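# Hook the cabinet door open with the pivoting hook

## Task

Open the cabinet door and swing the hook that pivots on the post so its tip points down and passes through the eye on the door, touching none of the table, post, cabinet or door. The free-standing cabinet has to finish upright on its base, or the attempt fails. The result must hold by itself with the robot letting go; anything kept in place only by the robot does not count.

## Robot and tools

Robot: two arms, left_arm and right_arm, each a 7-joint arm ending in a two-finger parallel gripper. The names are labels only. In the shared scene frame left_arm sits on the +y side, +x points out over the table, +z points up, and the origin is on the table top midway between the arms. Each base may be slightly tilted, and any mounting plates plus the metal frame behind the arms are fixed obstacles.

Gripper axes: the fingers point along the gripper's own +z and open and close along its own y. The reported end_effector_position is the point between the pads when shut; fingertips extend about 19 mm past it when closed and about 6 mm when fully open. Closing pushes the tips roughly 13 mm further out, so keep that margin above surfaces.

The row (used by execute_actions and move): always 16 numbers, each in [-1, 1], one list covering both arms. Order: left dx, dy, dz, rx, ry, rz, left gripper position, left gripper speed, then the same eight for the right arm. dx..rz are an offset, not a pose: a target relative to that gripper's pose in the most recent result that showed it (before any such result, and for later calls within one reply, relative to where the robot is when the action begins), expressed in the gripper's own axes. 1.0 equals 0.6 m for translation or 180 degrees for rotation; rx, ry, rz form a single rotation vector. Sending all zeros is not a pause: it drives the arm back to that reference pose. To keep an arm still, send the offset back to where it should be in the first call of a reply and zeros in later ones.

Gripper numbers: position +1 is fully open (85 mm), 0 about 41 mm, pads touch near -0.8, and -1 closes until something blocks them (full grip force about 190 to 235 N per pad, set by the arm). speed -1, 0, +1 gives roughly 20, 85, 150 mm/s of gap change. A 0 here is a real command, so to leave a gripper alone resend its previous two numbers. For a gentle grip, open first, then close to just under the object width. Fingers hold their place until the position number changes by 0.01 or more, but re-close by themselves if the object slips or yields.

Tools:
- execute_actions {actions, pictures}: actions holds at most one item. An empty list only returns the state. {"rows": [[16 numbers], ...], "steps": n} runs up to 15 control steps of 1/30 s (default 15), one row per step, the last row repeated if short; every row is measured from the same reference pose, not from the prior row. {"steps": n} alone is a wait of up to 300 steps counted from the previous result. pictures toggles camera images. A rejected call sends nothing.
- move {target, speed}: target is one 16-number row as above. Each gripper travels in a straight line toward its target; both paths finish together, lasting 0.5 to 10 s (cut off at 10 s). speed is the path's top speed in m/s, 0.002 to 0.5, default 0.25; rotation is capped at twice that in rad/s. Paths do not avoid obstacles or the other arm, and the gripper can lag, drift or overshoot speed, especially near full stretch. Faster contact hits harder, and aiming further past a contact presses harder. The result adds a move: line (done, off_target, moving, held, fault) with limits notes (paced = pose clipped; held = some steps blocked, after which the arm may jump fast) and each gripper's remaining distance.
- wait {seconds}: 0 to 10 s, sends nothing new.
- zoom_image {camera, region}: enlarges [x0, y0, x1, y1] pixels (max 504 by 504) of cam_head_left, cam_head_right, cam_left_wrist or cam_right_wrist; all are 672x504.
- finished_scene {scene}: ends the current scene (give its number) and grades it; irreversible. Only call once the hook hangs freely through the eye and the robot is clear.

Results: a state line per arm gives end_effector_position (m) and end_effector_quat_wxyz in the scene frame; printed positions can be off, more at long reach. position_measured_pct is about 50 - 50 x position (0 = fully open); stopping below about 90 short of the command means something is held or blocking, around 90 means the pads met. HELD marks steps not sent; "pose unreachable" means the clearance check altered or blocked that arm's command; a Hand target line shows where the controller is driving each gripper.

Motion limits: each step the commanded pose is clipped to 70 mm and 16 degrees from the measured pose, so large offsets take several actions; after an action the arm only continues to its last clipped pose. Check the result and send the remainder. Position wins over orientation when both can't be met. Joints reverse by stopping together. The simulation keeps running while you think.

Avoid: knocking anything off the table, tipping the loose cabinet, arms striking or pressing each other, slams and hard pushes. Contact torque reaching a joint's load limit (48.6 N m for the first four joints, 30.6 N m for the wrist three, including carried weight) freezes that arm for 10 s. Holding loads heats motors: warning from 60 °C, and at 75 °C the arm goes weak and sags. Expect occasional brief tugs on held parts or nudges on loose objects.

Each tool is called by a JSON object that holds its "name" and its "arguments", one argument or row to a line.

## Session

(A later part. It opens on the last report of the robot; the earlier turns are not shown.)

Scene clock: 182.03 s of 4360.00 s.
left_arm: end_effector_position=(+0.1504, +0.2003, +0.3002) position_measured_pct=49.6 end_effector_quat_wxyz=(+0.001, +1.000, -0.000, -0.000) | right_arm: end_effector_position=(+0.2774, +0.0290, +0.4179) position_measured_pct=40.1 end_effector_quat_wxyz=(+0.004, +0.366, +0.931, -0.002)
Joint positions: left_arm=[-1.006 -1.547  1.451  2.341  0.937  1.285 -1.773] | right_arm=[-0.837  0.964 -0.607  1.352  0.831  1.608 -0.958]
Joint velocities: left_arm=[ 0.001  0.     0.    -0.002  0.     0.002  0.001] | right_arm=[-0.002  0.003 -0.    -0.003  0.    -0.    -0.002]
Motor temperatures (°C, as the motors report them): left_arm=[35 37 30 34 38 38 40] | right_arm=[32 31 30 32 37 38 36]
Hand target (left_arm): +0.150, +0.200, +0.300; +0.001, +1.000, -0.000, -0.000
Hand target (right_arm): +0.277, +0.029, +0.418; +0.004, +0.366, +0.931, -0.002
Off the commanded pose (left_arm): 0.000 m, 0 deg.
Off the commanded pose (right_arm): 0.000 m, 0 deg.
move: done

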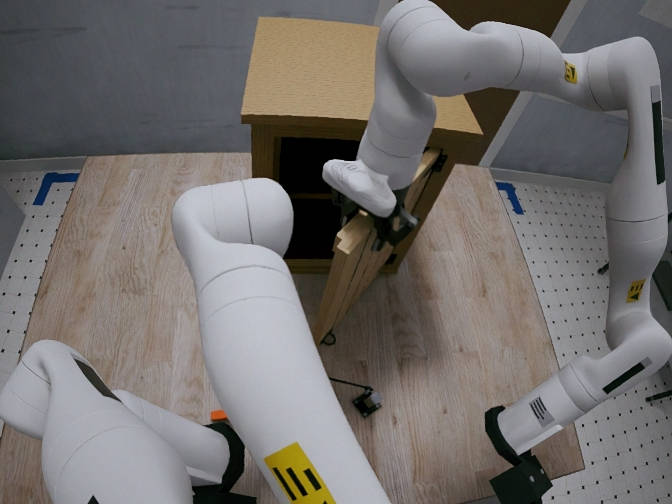

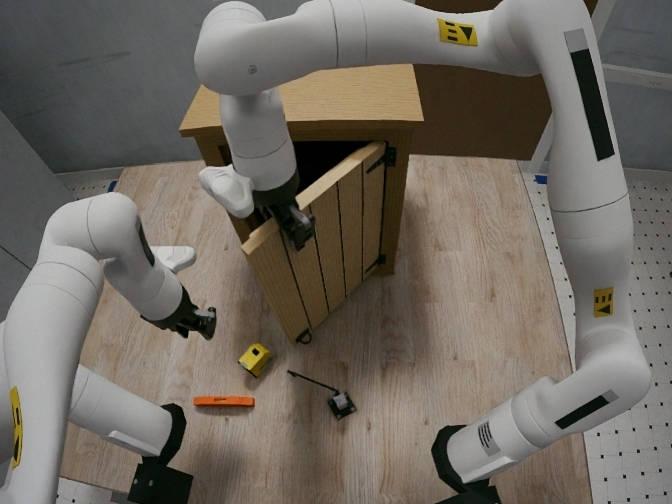

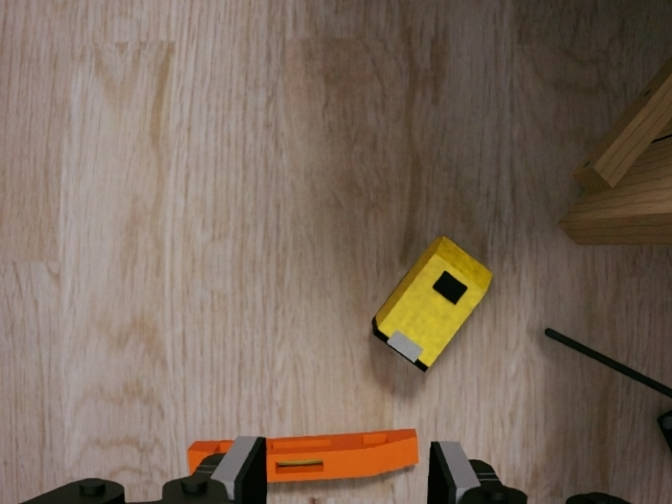

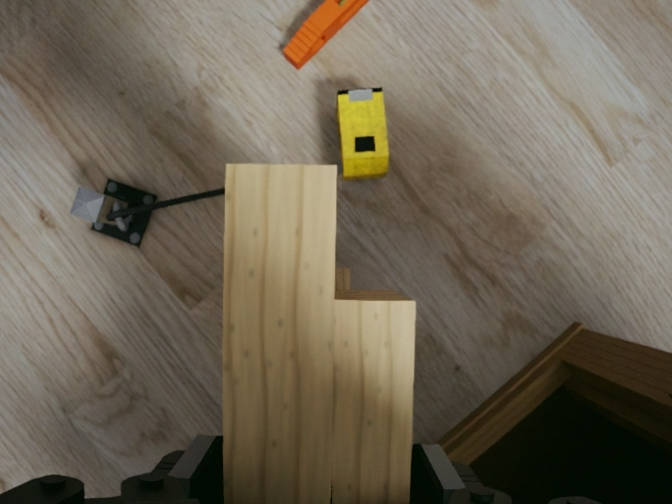

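{"name": "move", "arguments": {
  "target": [0,0,0,0,0,0,0,0, 0.001,-0.058,0,0,0,-0.05,0.2,0],
  "speed": 0.06
}}

{"name": "move", "arguments": {
  "target": [0,0,0,0,0,0,0,0, 0,0.008,-0.12,0,0,0,0.2,0],
  "speed": 0.15
}}

Scene clock: 207.13 s of 4360.00 s.
left_arm: end_effector_position=(+0.1504, +0.2003, +0.3002) position_measured_pct=49.6 end_effector_quat_wxyz=(+0.001, +1.000, -0.000, -0.000) | right_arm: end_effector_position=(+0.2532, +0.0040, +0.4178) position_measured_pct=40.1 end_effector_quat_wxyz=(+0.003, +0.291, +0.957, -0.002)
Joint positions: left_arm=[-1.006 -1.547  1.451  2.341  0.937  1.285 -1.773] | right_arm=[-0.82   0.918 -0.659  1.475  0.82   1.588 -0.887]
Joint velocities: left_arm=[0.    0.    0.    0.002 0.    0.    0.001] | right_arm=[ 0.001 -0.002 -0.001  0.002  0.     0.     0.001]
Motor temperatures (°C, as the motors report them): left_arm=[35 37 30 34 38 38 40] | right_arm=[32 31 30 32 37 38 36]
Hand target (left_arm): +0.150, +0.200, +0.300; +0.001, +1.000, -0.000, -0.000
Hand target (right_arm): +0.253, +0.004, +0.418; +0.003, +0.291, +0.957, -0.002
Off the commanded pose (left_arm): 0.000 m, 0 deg.
Off the commanded pose (right_arm): 0.000 m, 0 deg.
After step 90, 20.53 s passed at rest.
move: done

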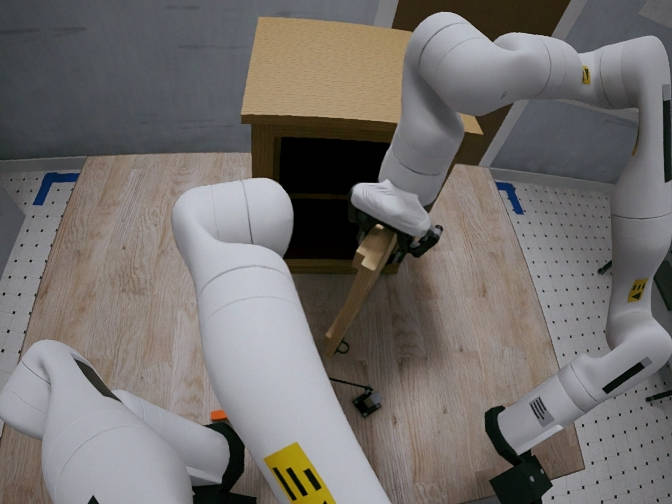

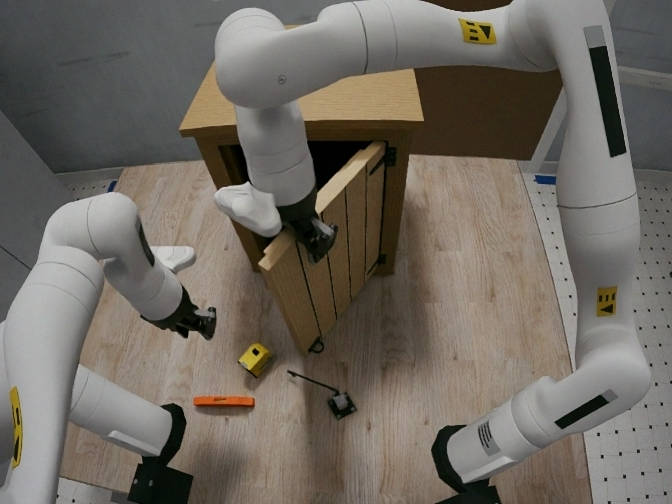

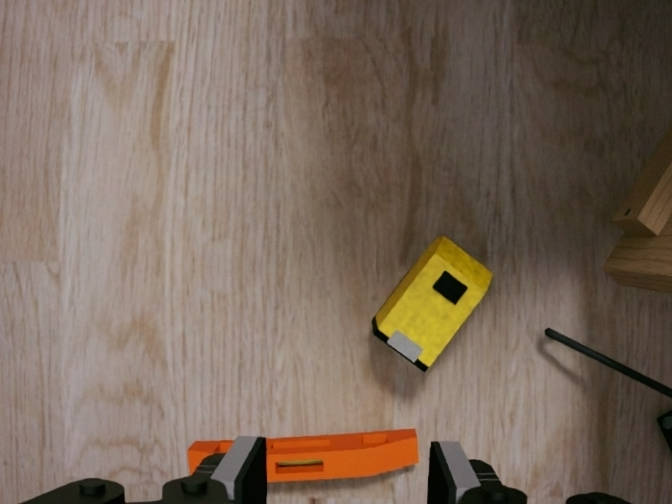

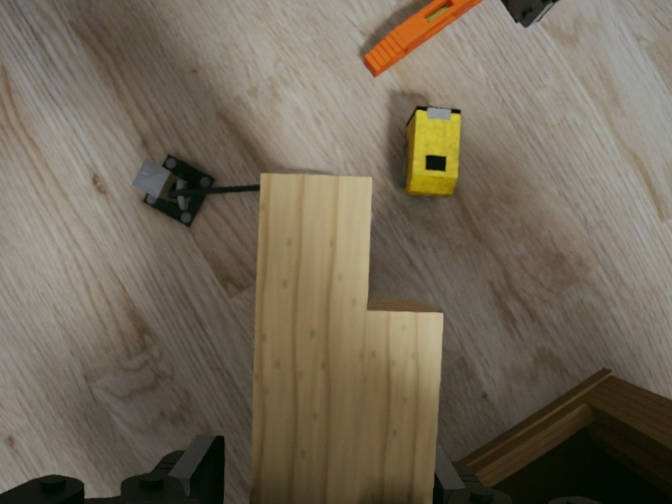

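Scene clock: 208.03 s of 4360.00 s.
left_arm: end_effector_position=(+0.1504, +0.2003, +0.3002) position_measured_pct=49.6 end_effector_quat_wxyz=(+0.001, +1.000, -0.000, -0.000) | right_arm: end_effector_position=(+0.2559, +0.0084, +0.4898) position_measured_pct=40.1 end_effector_quat_wxyz=(+0.004, +0.292, +0.956, -0.002)
Joint positions: left_arm=[-1.006 -1.547  1.451  2.341  0.937  1.285 -1.773] | right_arm=[-0.899  0.896 -0.671  1.284  0.777  1.757 -0.816]
Joint velocities: left_arm=[-0.     0.    -0.    -0.    -0.001  0.002  0.001] | right_arm=[-0.004  0.003 -0.001 -0.004  0.     0.003 -0.   ]
Motor temperatures (°C, as the motors report them): left_arm=[35 37 30 34 38 38 40] | right_arm=[32 31 30 32 37 38 36]
Hand target (left_arm): +0.150, +0.200, +0.300; +0.001, +1.000, -0.000, -0.000
Hand target (right_arm): +0.256, +0.008, +0.490; +0.004, +0.292, +0.957, -0.002
Off the commanded pose (left_arm): 0.000 m, 0 deg.
Off the commanded pose (right_arm): 0.000 m, 0 deg.
move: done

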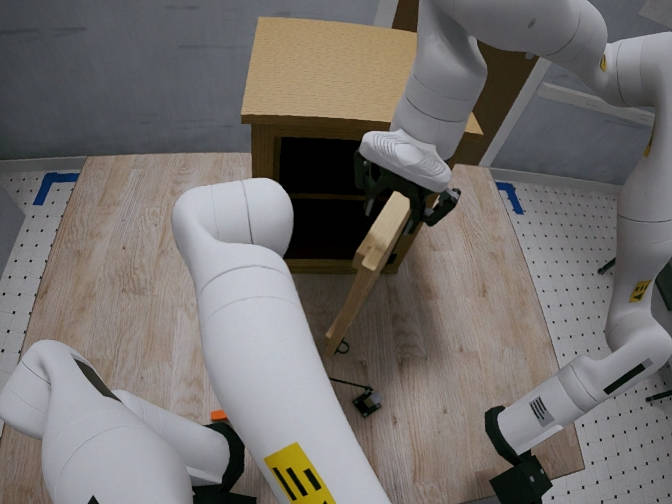

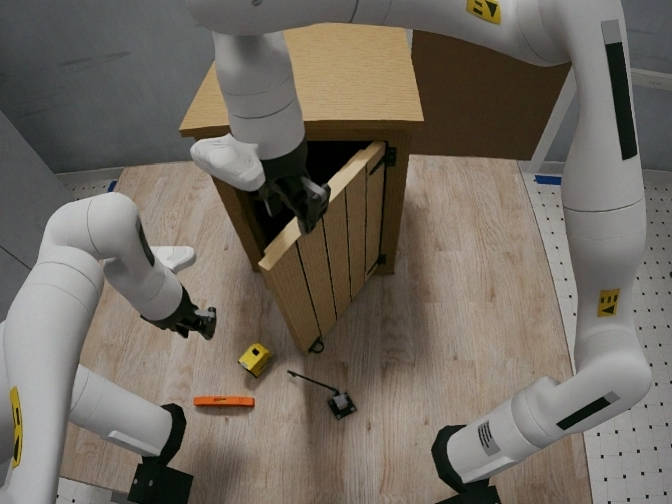

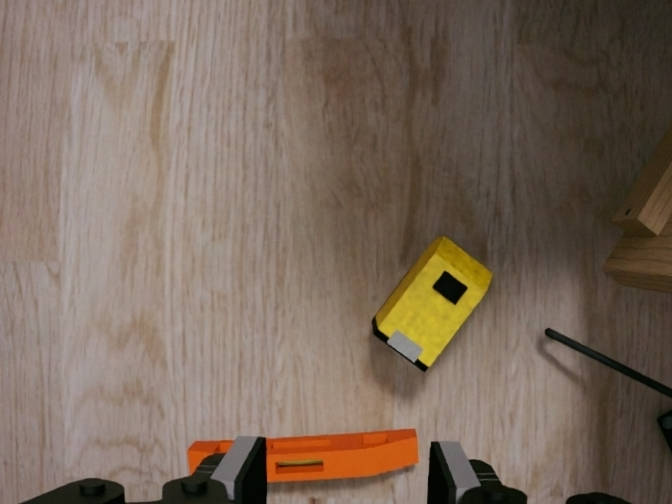

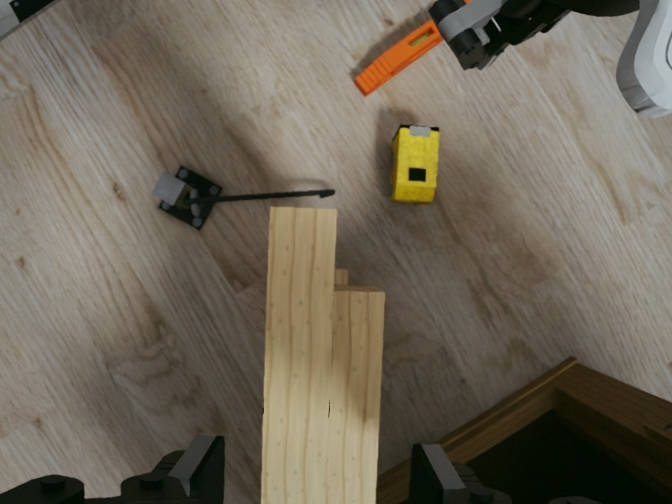

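{"name": "move", "arguments": {
  "target": [0,0,-0.35,0,0,0.2,1,0, 0.133,-0.267,0,0,0,0.467,0,0],
  "speed": 0.25
}}

{"name": "move", "arguments": {
  "target": [0.331,0.155,0,0,0,0,1,0, 0,0,0.317,0,0,0,0,0],
  "speed": 0.25
}}

Scene clock: 243.17 s of 4360.00 s.
left_arm: end_effector_position=(+0.1506, +0.1995, +0.5101) position_measured_pct=0.0 end_effector_quat_wxyz=(+0.001, +0.951, -0.310, -0.001) | right_arm: end_effector_position=(+0.1008, -0.0801, +0.4895) position_measured_pct=49.6 end_effector_quat_wxyz=(+0.004, +0.858, +0.514, +0.001)
Joint positions: left_arm=[-0.849 -1.171  1.315  1.86   0.478  1.637 -1.957] | right_arm=[-1.241  0.658 -0.435  1.704  0.434  1.496 -2.508]
Joint velocities: left_arm=[ 0.     0.003 -0.001 -0.003 -0.     0.003 -0.   ] | right_arm=[-0.005 -0.002 -0.003  0.001  0.001  0.001 -0.005]
Motor temperatures (°C, as the motors report them): left_arm=[35 37 30 34 38 38 40] | right_arm=[33 32 30 32 37 38 36]
Hand target (left_arm): +0.151, +0.199, +0.510; +0.001, +0.951, -0.310, -0.001
Hand target (right_arm): +0.101, -0.080, +0.490; +0.004, +0.857, +0.515, +0.001
Off the commanded pose (left_arm): 0.001 m, 0 deg.
Off the commanded pose (right_arm): 0.001 m, 0 deg.
After step 90, 28.80 s passed at rest.
move: done

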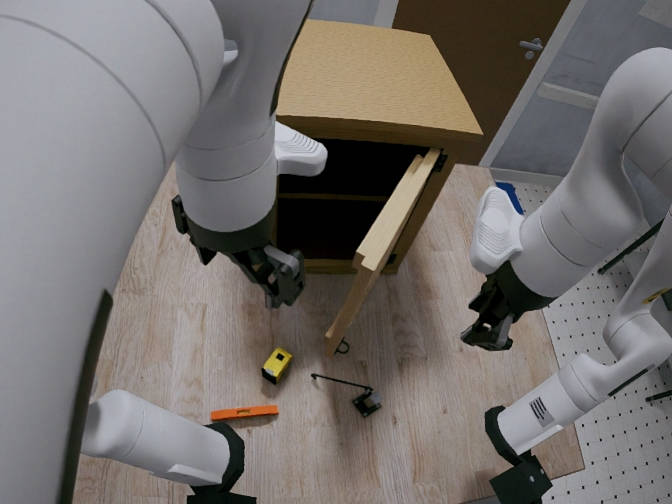

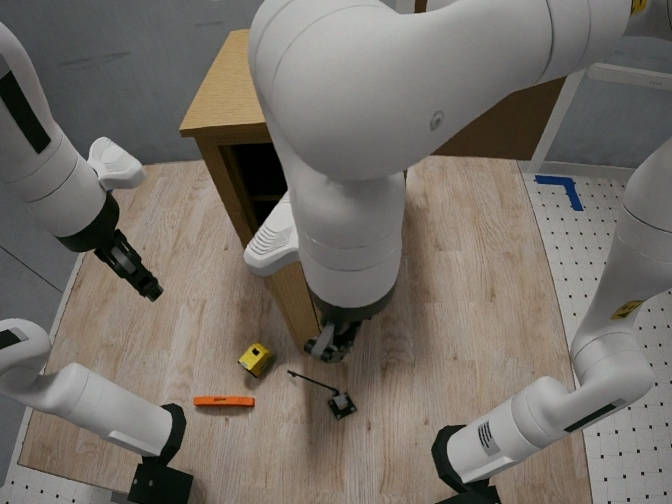

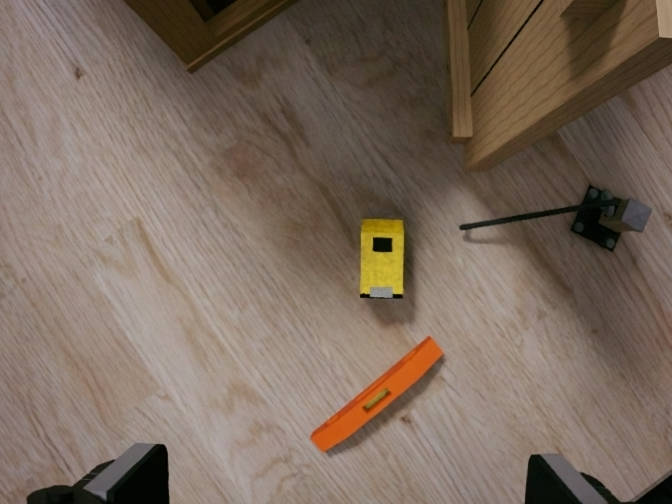

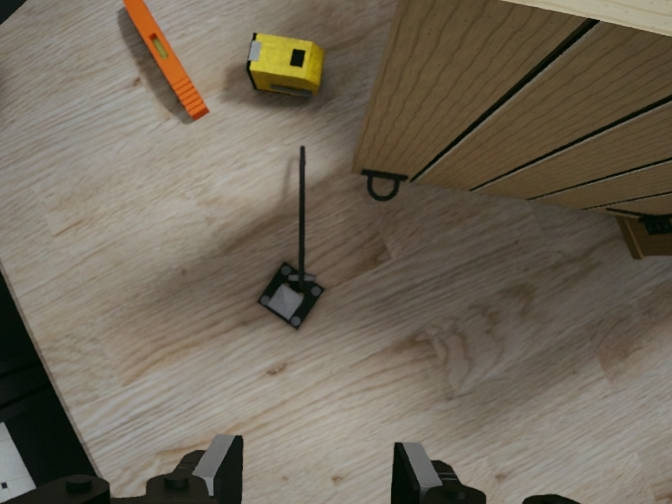

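Scene clock: 244.63 s of 4360.00 s.
left_arm: end_effector_position=(+0.2562, +0.0074, +0.5098) position_measured_pct=0.0 end_effector_quat_wxyz=(+0.002, +0.951, -0.310, -0.001) | right_arm: end_effector_position=(+0.1013, -0.0816, +0.2996) position_measured_pct=49.6 end_effector_quat_wxyz=(+0.004, +0.857, +0.515, +0.000)
Joint positions: left_arm=[-1.292 -1.352  1.573  1.221  0.738  1.764 -1.717] | right_arm=[-1.159  0.863 -0.324  2.097  0.689  0.956 -2.713]
Joint velocities: left_arm=[-0.008 -0.002  0.001 -0.003 -0.001  0.003  0.003] | right_arm=[-0.     0.002 -0.    -0.    -0.     0.001 -0.   ]
Motor temperatures (°C, as the motors report them): left_arm=[35 37 30 34 38 38 40] | right_arm=[33 32 30 32 37 38 36]
Hand target (left_arm): +0.256, +0.008, +0.510; +0.002, +0.951, -0.310, -0.001
Hand target (right_arm): +0.101, -0.082, +0.299; +0.004, +0.857, +0.515, +0.000
Off the commanded pose (left_arm): 0.000 m, 0 deg.
Off the commanded pose (right_arm): 0.001 m, 0 deg.
move: done

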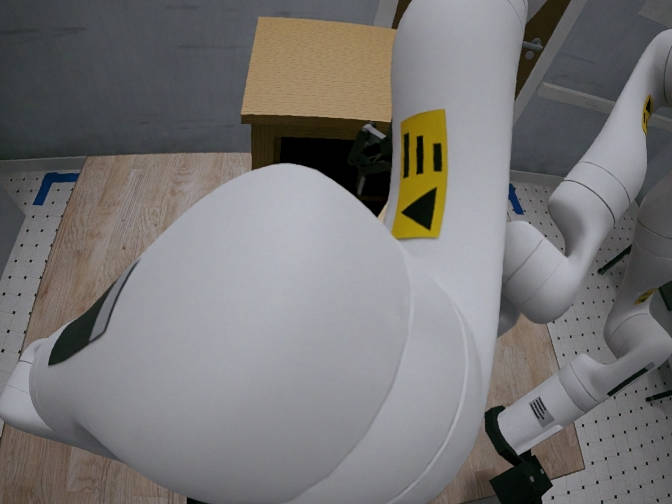

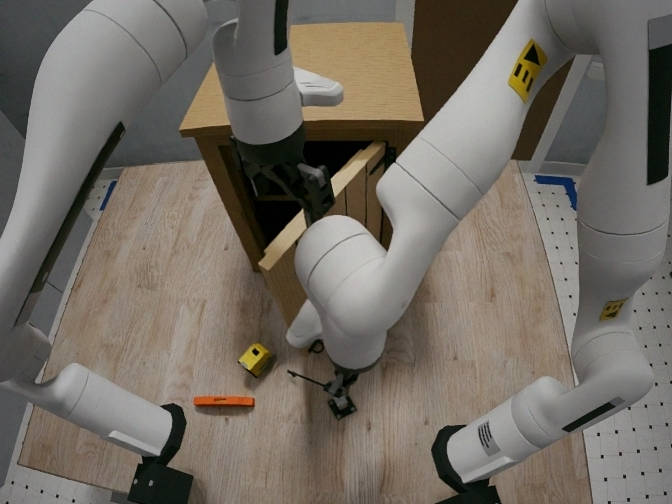

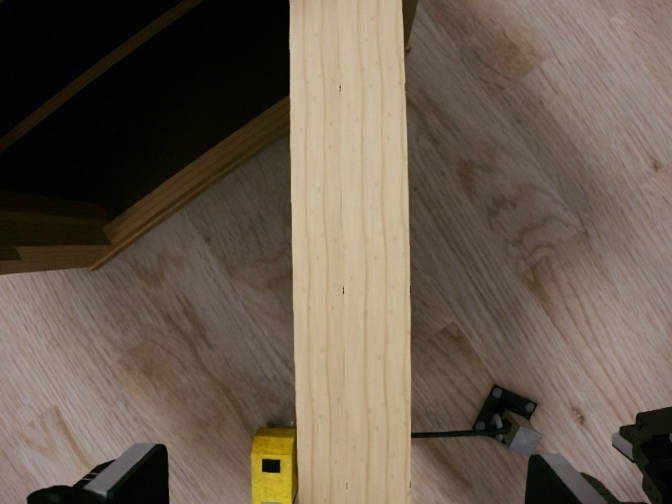

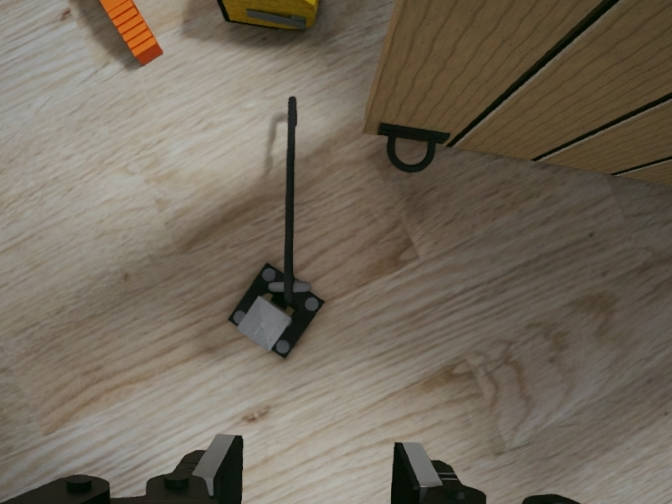

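{"name": "move", "arguments": {
  "target": [0,0,0.15,0,0,0,1,0, 0.175,-0.037,0.333,0,0.167,0,0,0],
  "speed": 0.15
}}

Scene clock: 262.93 s of 4360.00 s.
left_arm: end_effector_position=(+0.2561, +0.0076, +0.4198) position_measured_pct=0.0 end_effector_quat_wxyz=(+0.002, +0.951, -0.310, -0.001) | right_arm: end_effector_position=(+0.1316, +0.0201, +0.0999) position_measured_pct=49.6 end_effector_quat_wxyz=(-0.129, +0.828, +0.499, +0.222)
Joint positions: left_arm=[-1.271 -1.445  1.621  1.449  0.808  1.563 -1.81 ] | right_arm=[-1.162  1.495 -0.069  2.307  2.337  0.95  -4.223]
Joint velocities: left_arm=[ 0.001 -0.     0.     0.002 -0.     0.001  0.   ] | right_arm=[ 0.002  0.005 -0.001  0.001  0.002  0.    -0.   ]
Motor temperatures (°C, as the motors report them): left_arm=[35 37 30 34 38 38 40] | right_arm=[33 32 30 32 37 38 36]
Hand target (left_arm): +0.256, +0.008, +0.420; +0.002, +0.951, -0.310, -0.001
Hand target (right_arm): +0.132, +0.020, +0.100; -0.129, +0.828, +0.499, +0.222
Off the commanded pose (left_arm): 0.000 m, 0 deg.
Off the commanded pose (right_arm): 0.001 m, 0 deg.
After step 90, 12.93 s passed at rest.
move: done

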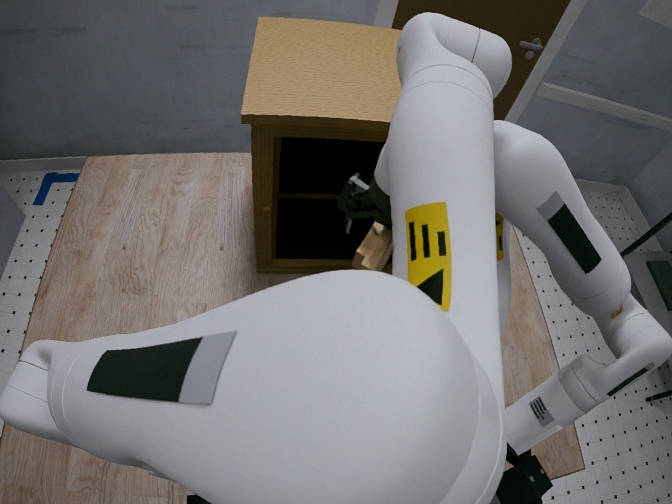

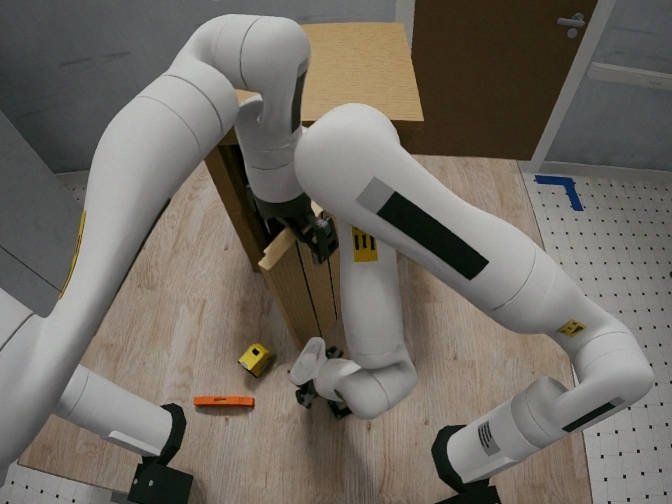

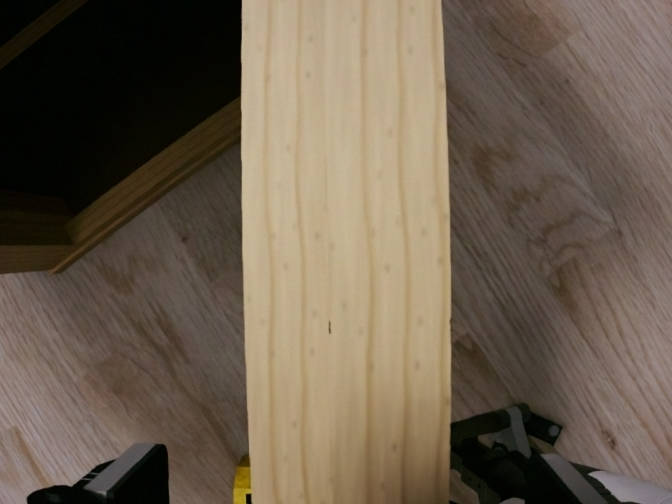

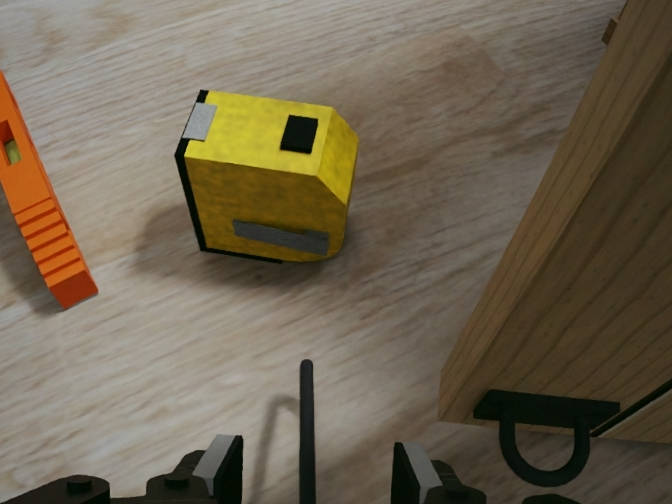

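{"name": "move", "arguments": {
  "target": [0,0,0,0,0,0,0.2,0, -0.052,-0.005,0.09,0,0,0,0,0],
  "speed": 0.05
}}

Scene clock: 280.37 s of 4360.00 s.
left_arm: end_effector_position=(+0.2561, +0.0076, +0.4198) position_measured_pct=40.1 end_effector_quat_wxyz=(+0.002, +0.951, -0.310, -0.001) | right_arm: end_effector_position=(+0.1310, +0.0200, +0.0892) position_measured_pct=49.6 end_effector_quat_wxyz=(-0.129, +0.828, +0.499, +0.222)
Joint positions: left_arm=[-1.271 -1.446  1.621  1.449  0.808  1.563 -1.81 ] | right_arm=[-1.148  1.525 -0.064  2.297  2.358  0.967 -4.233]
Joint velocities: left_arm=[ 0.    -0.     0.     0.001 -0.001  0.     0.001] | right_arm=[ 0.     0.    -0.001  0.     0.001 -0.002 -0.001]
Motor temperatures (°C, as the motors report them): left_arm=[35 38 30 34 38 38 40] | right_arm=[33 32 30 32 37 38 36]
Hand target (left_arm): +0.256, +0.008, +0.420; +0.002, +0.951, -0.310, -0.001
Hand target (right_arm): +0.131, +0.020, +0.089; -0.129, +0.828, +0.499, +0.222
Off the commanded pose (left_arm): 0.000 m, 0 deg.
Off the commanded pose (right_arm): 0.052 m, 0 deg.
After step 90, 12.97 s passed at rest.
move: held (right_arm); limits=held; held on 35 of 44 steps (right_arm), including the last (right_arm)
pose unreachable (right arm): on one or more control steps of this call this arm could not follow its commanded pose, so it was not sent that pose on those steps. On the call's last step it was still not sent that pose. It may still have moved: this result reports where it is.
cause: the commanded pose would bring a part of the arm too close to another arm (a part of this arm just beyond joint 4 (elbow) and a part of the other arm just beyond its joint 7 (wrist roll)).

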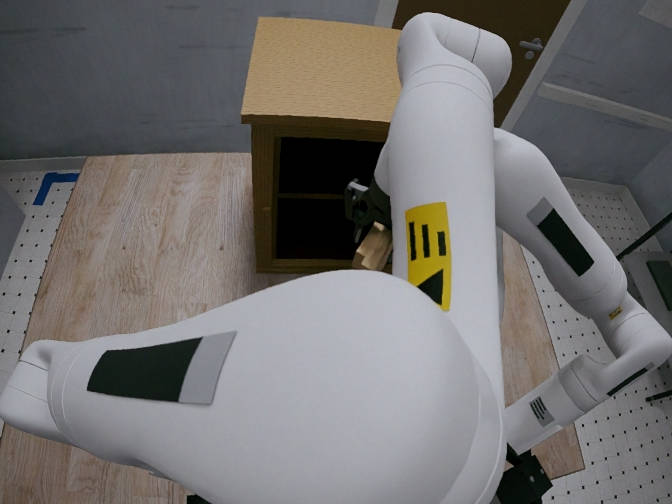

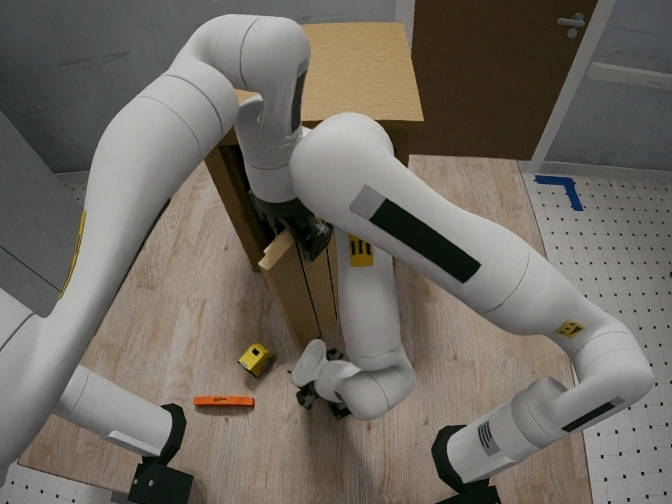

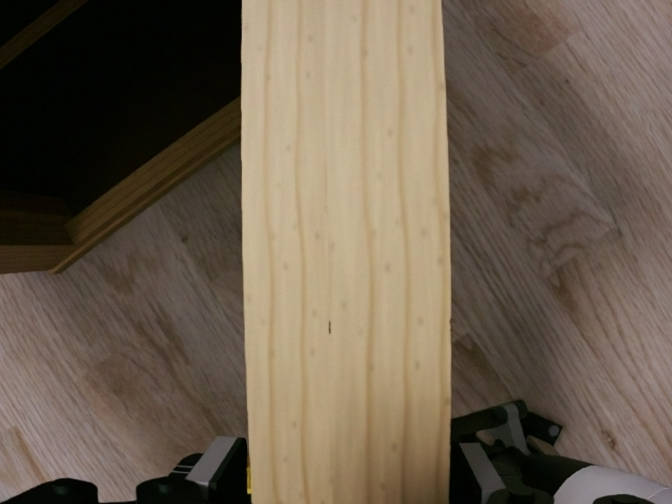

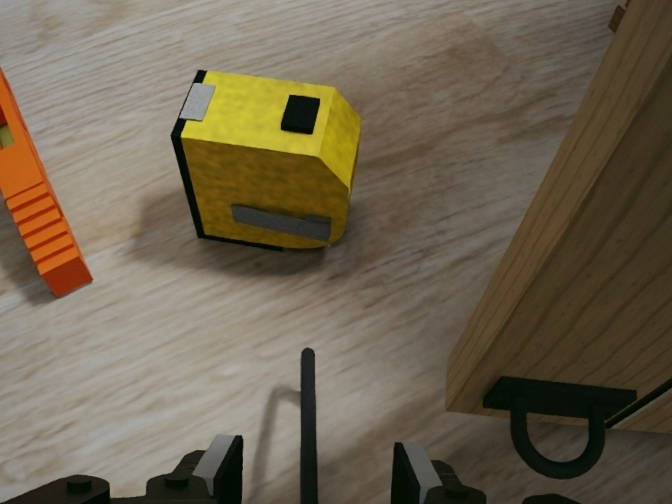

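{"name": "move", "arguments": {
  "target": [0,-0.028,0,0,0,0.017,0.2,0, 0,0,0,0,0,0,0,0],
  "speed": 0.04
}}

{"name": "move", "arguments": {
  "target": [0,0.008,-0.12,0,0,0,0.2,0, 0,0,0,0,0,0,0,0],
  "speed": 0.15
}}

{"name": "move", "arguments": {
  "target": [-0.3,-0.2,0,0,0,0,0.2,0, -0.043,-0.005,0.074,0,0,0,0,0],
  "speed": 0.15
}}

Scene clock: 287.83 s of 4360.00 s.
left_arm: end_effector_position=(+0.2659, +0.0212, +0.4198) position_measured_pct=40.1 end_effector_quat_wxyz=(+0.002, +0.942, -0.335, -0.001) | right_arm: end_effector_position=(+0.1310, +0.0200, +0.0892) position_measured_pct=49.6 end_effector_quat_wxyz=(-0.129, +0.828, +0.499, +0.222)
Joint positions: left_arm=[-1.282 -1.422  1.621  1.475  0.784  1.541 -1.892] | right_arm=[-1.148  1.525 -0.064  2.297  2.358  0.967 -4.233]
Joint velocities: left_arm=[-0.001  0.001 -0.     0.002 -0.001  0.001 -0.004] | right_arm=[ 0.    -0.    -0.001  0.    -0.     0.     0.001]
Motor temperatures (°C, as the motors report them): left_arm=[35 38 30 34 38 38 40] | right_arm=[33 32 30 32 37 38 36]
Hand target (left_arm): +0.266, +0.021, +0.420; +0.002, +0.942, -0.335, -0.001
Hand target (right_arm): +0.131, +0.020, +0.089; -0.129, +0.828, +0.499, +0.222
Off the commanded pose (left_arm): 0.000 m, 0 deg.
Off the commanded pose (right_arm): 0.000 m, 0 deg.
After step 90, 3.53 s passed at rest.
move: done

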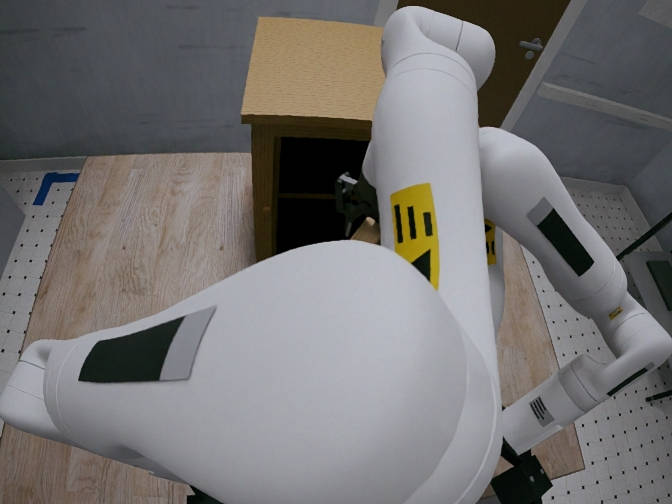

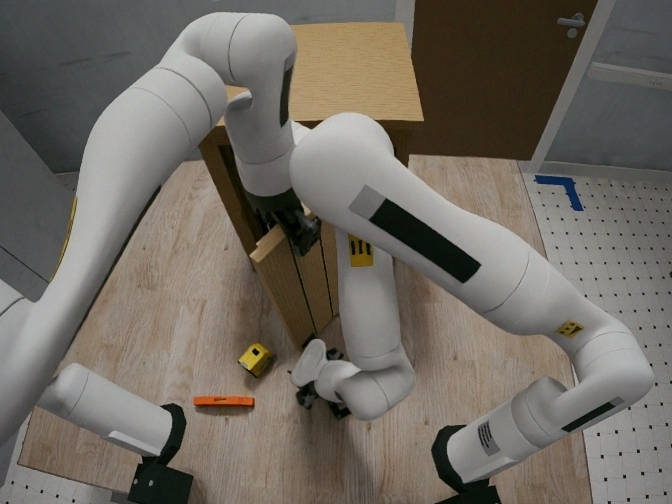

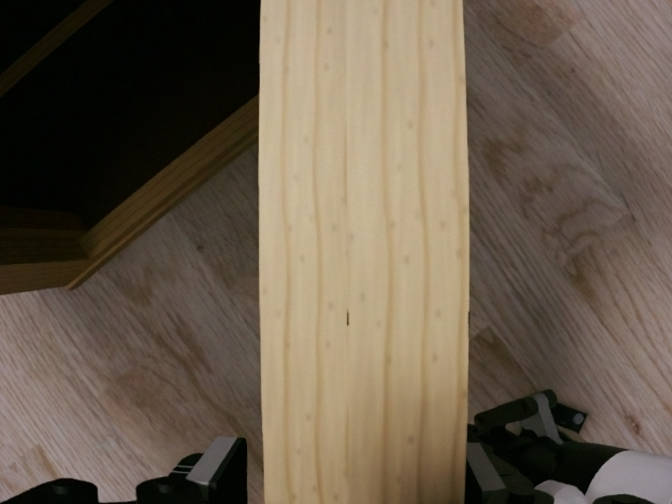

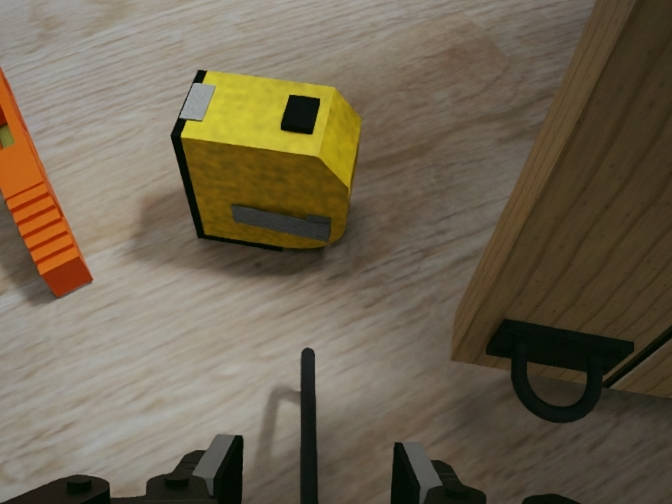

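Scene clock: 288.73 s of 4360.00 s.
left_arm: end_effector_position=(+0.2629, +0.0173, +0.4917) position_measured_pct=40.1 end_effector_quat_wxyz=(+0.002, +0.942, -0.336, -0.001) | right_arm: end_effector_position=(+0.1310, +0.0200, +0.0892) position_measured_pct=49.6 end_effector_quat_wxyz=(-0.129, +0.828, +0.499, +0.222)
Joint positions: left_arm=[-1.288 -1.352  1.583  1.293  0.727  1.706 -1.809] | right_arm=[-1.148  1.525 -0.064  2.297  2.358  0.967 -4.233]
Joint velocities: left_arm=[-0.003  0.002 -0.001 -0.004 -0.     0.003  0.001] | right_arm=[ 0.    -0.    -0.001 -0.    -0.    -0.     0.   ]
Motor temperatures (°C, as the motors report them): left_arm=[35 38 30 34 38 38 40] | right_arm=[33 32 30 32 37 38 36]
Hand target (left_arm): +0.263, +0.017, +0.492; +0.002, +0.942, -0.335, -0.001
Hand target (right_arm): +0.131, +0.020, +0.089; -0.129, +0.828, +0.499, +0.222
Off the commanded pose (left_arm): 0.000 m, 0 deg.
Off the commanded pose (right_arm): 0.000 m, 0 deg.
move: done

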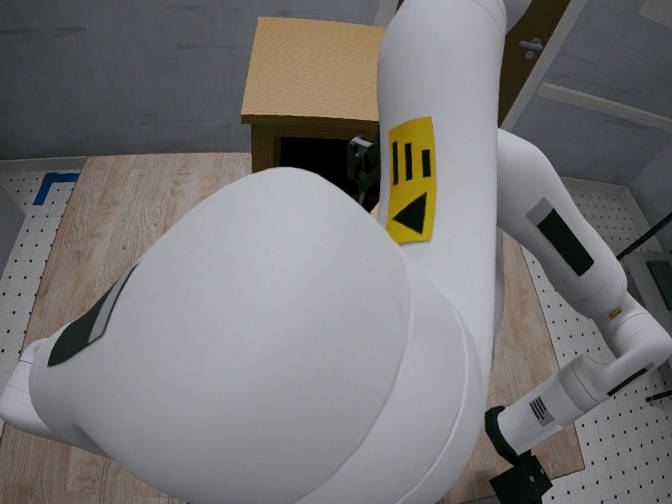

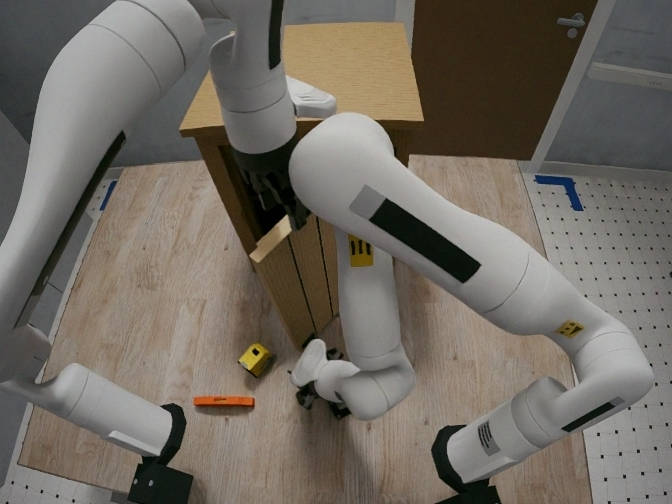

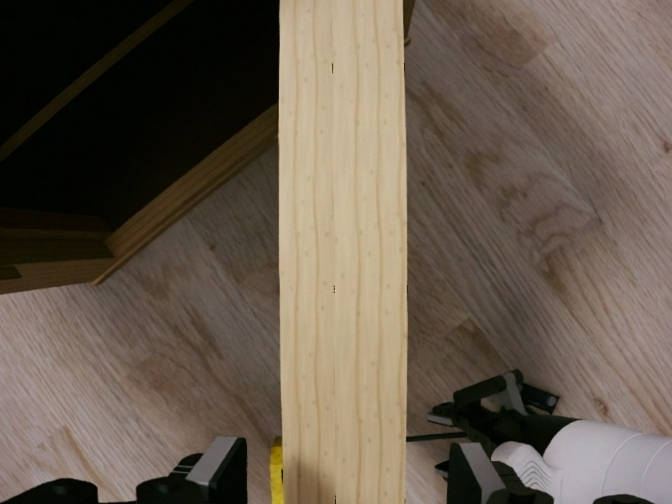

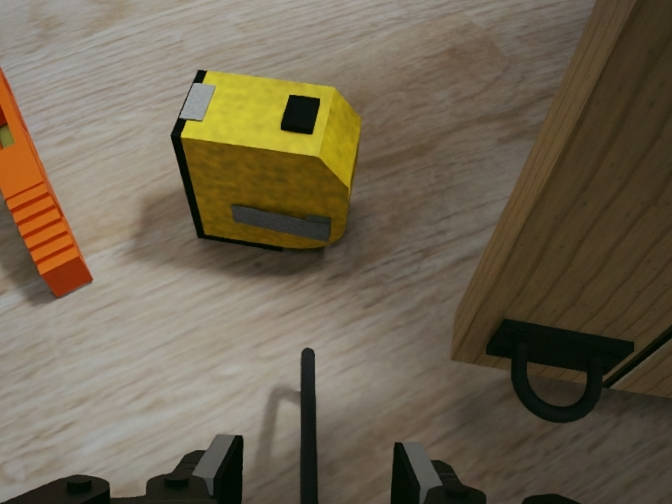

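Scene clock: 290.60 s of 4360.00 s.
left_arm: end_effector_position=(+0.1992, +0.2240, +0.4919) position_measured_pct=40.1 end_effector_quat_wxyz=(+0.001, +0.942, -0.335, -0.000) | right_arm: end_effector_position=(+0.1289, +0.0219, +0.0388) position_measured_pct=49.6 end_effector_quat_wxyz=(-0.130, +0.827, +0.499, +0.223)
Joint positions: left_arm=[-0.955 -1.129  1.305  1.897  0.444  1.531 -2.113] | right_arm=[-1.084  1.662 -0.033  2.234  2.452  1.036 -4.271]
Joint velocities: left_arm=[ 0.007  0.002 -0.003  0.002  0.001  0.    -0.003] | right_arm=[ 0.001  0.    -0.001 -0.    -0.     0.001  0.002]
Motor temperatures (°C, as the motors report them): left_arm=[35 38 30 34 38 38 40] | right_arm=[33 32 30 32 37 38 36]
Hand target (left_arm): +0.199, +0.224, +0.492; +0.001, +0.942, -0.335, -0.000
Hand target (right_arm): +0.128, +0.021, +0.038; -0.129, +0.828, +0.499, +0.222
Off the commanded pose (left_arm): 0.001 m, 0 deg.
Off the commanded pose (right_arm): 0.001 m, 0 deg.
move: done

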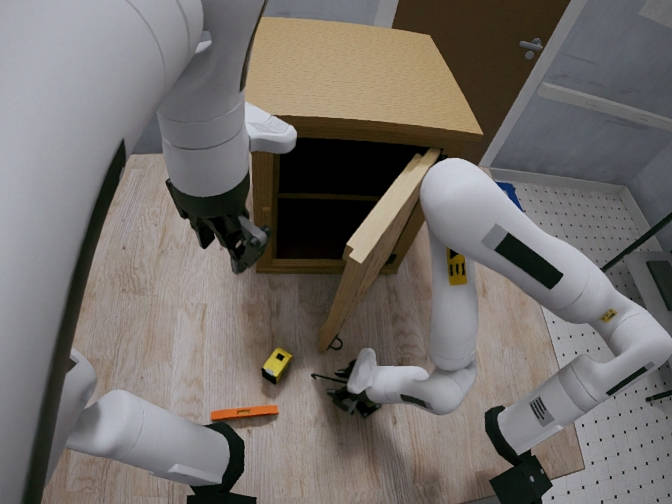

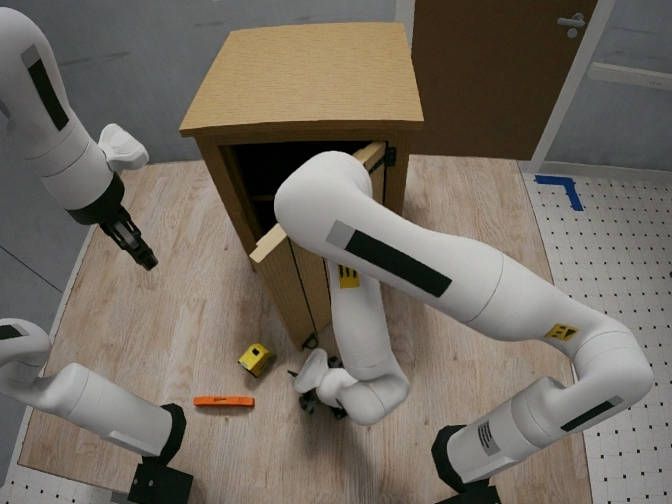

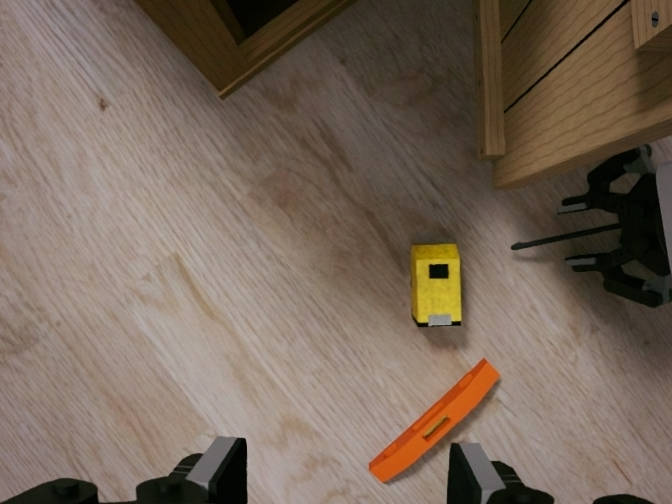

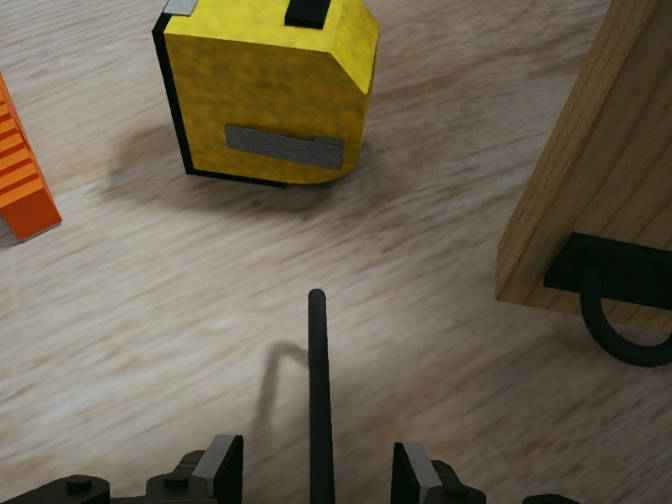

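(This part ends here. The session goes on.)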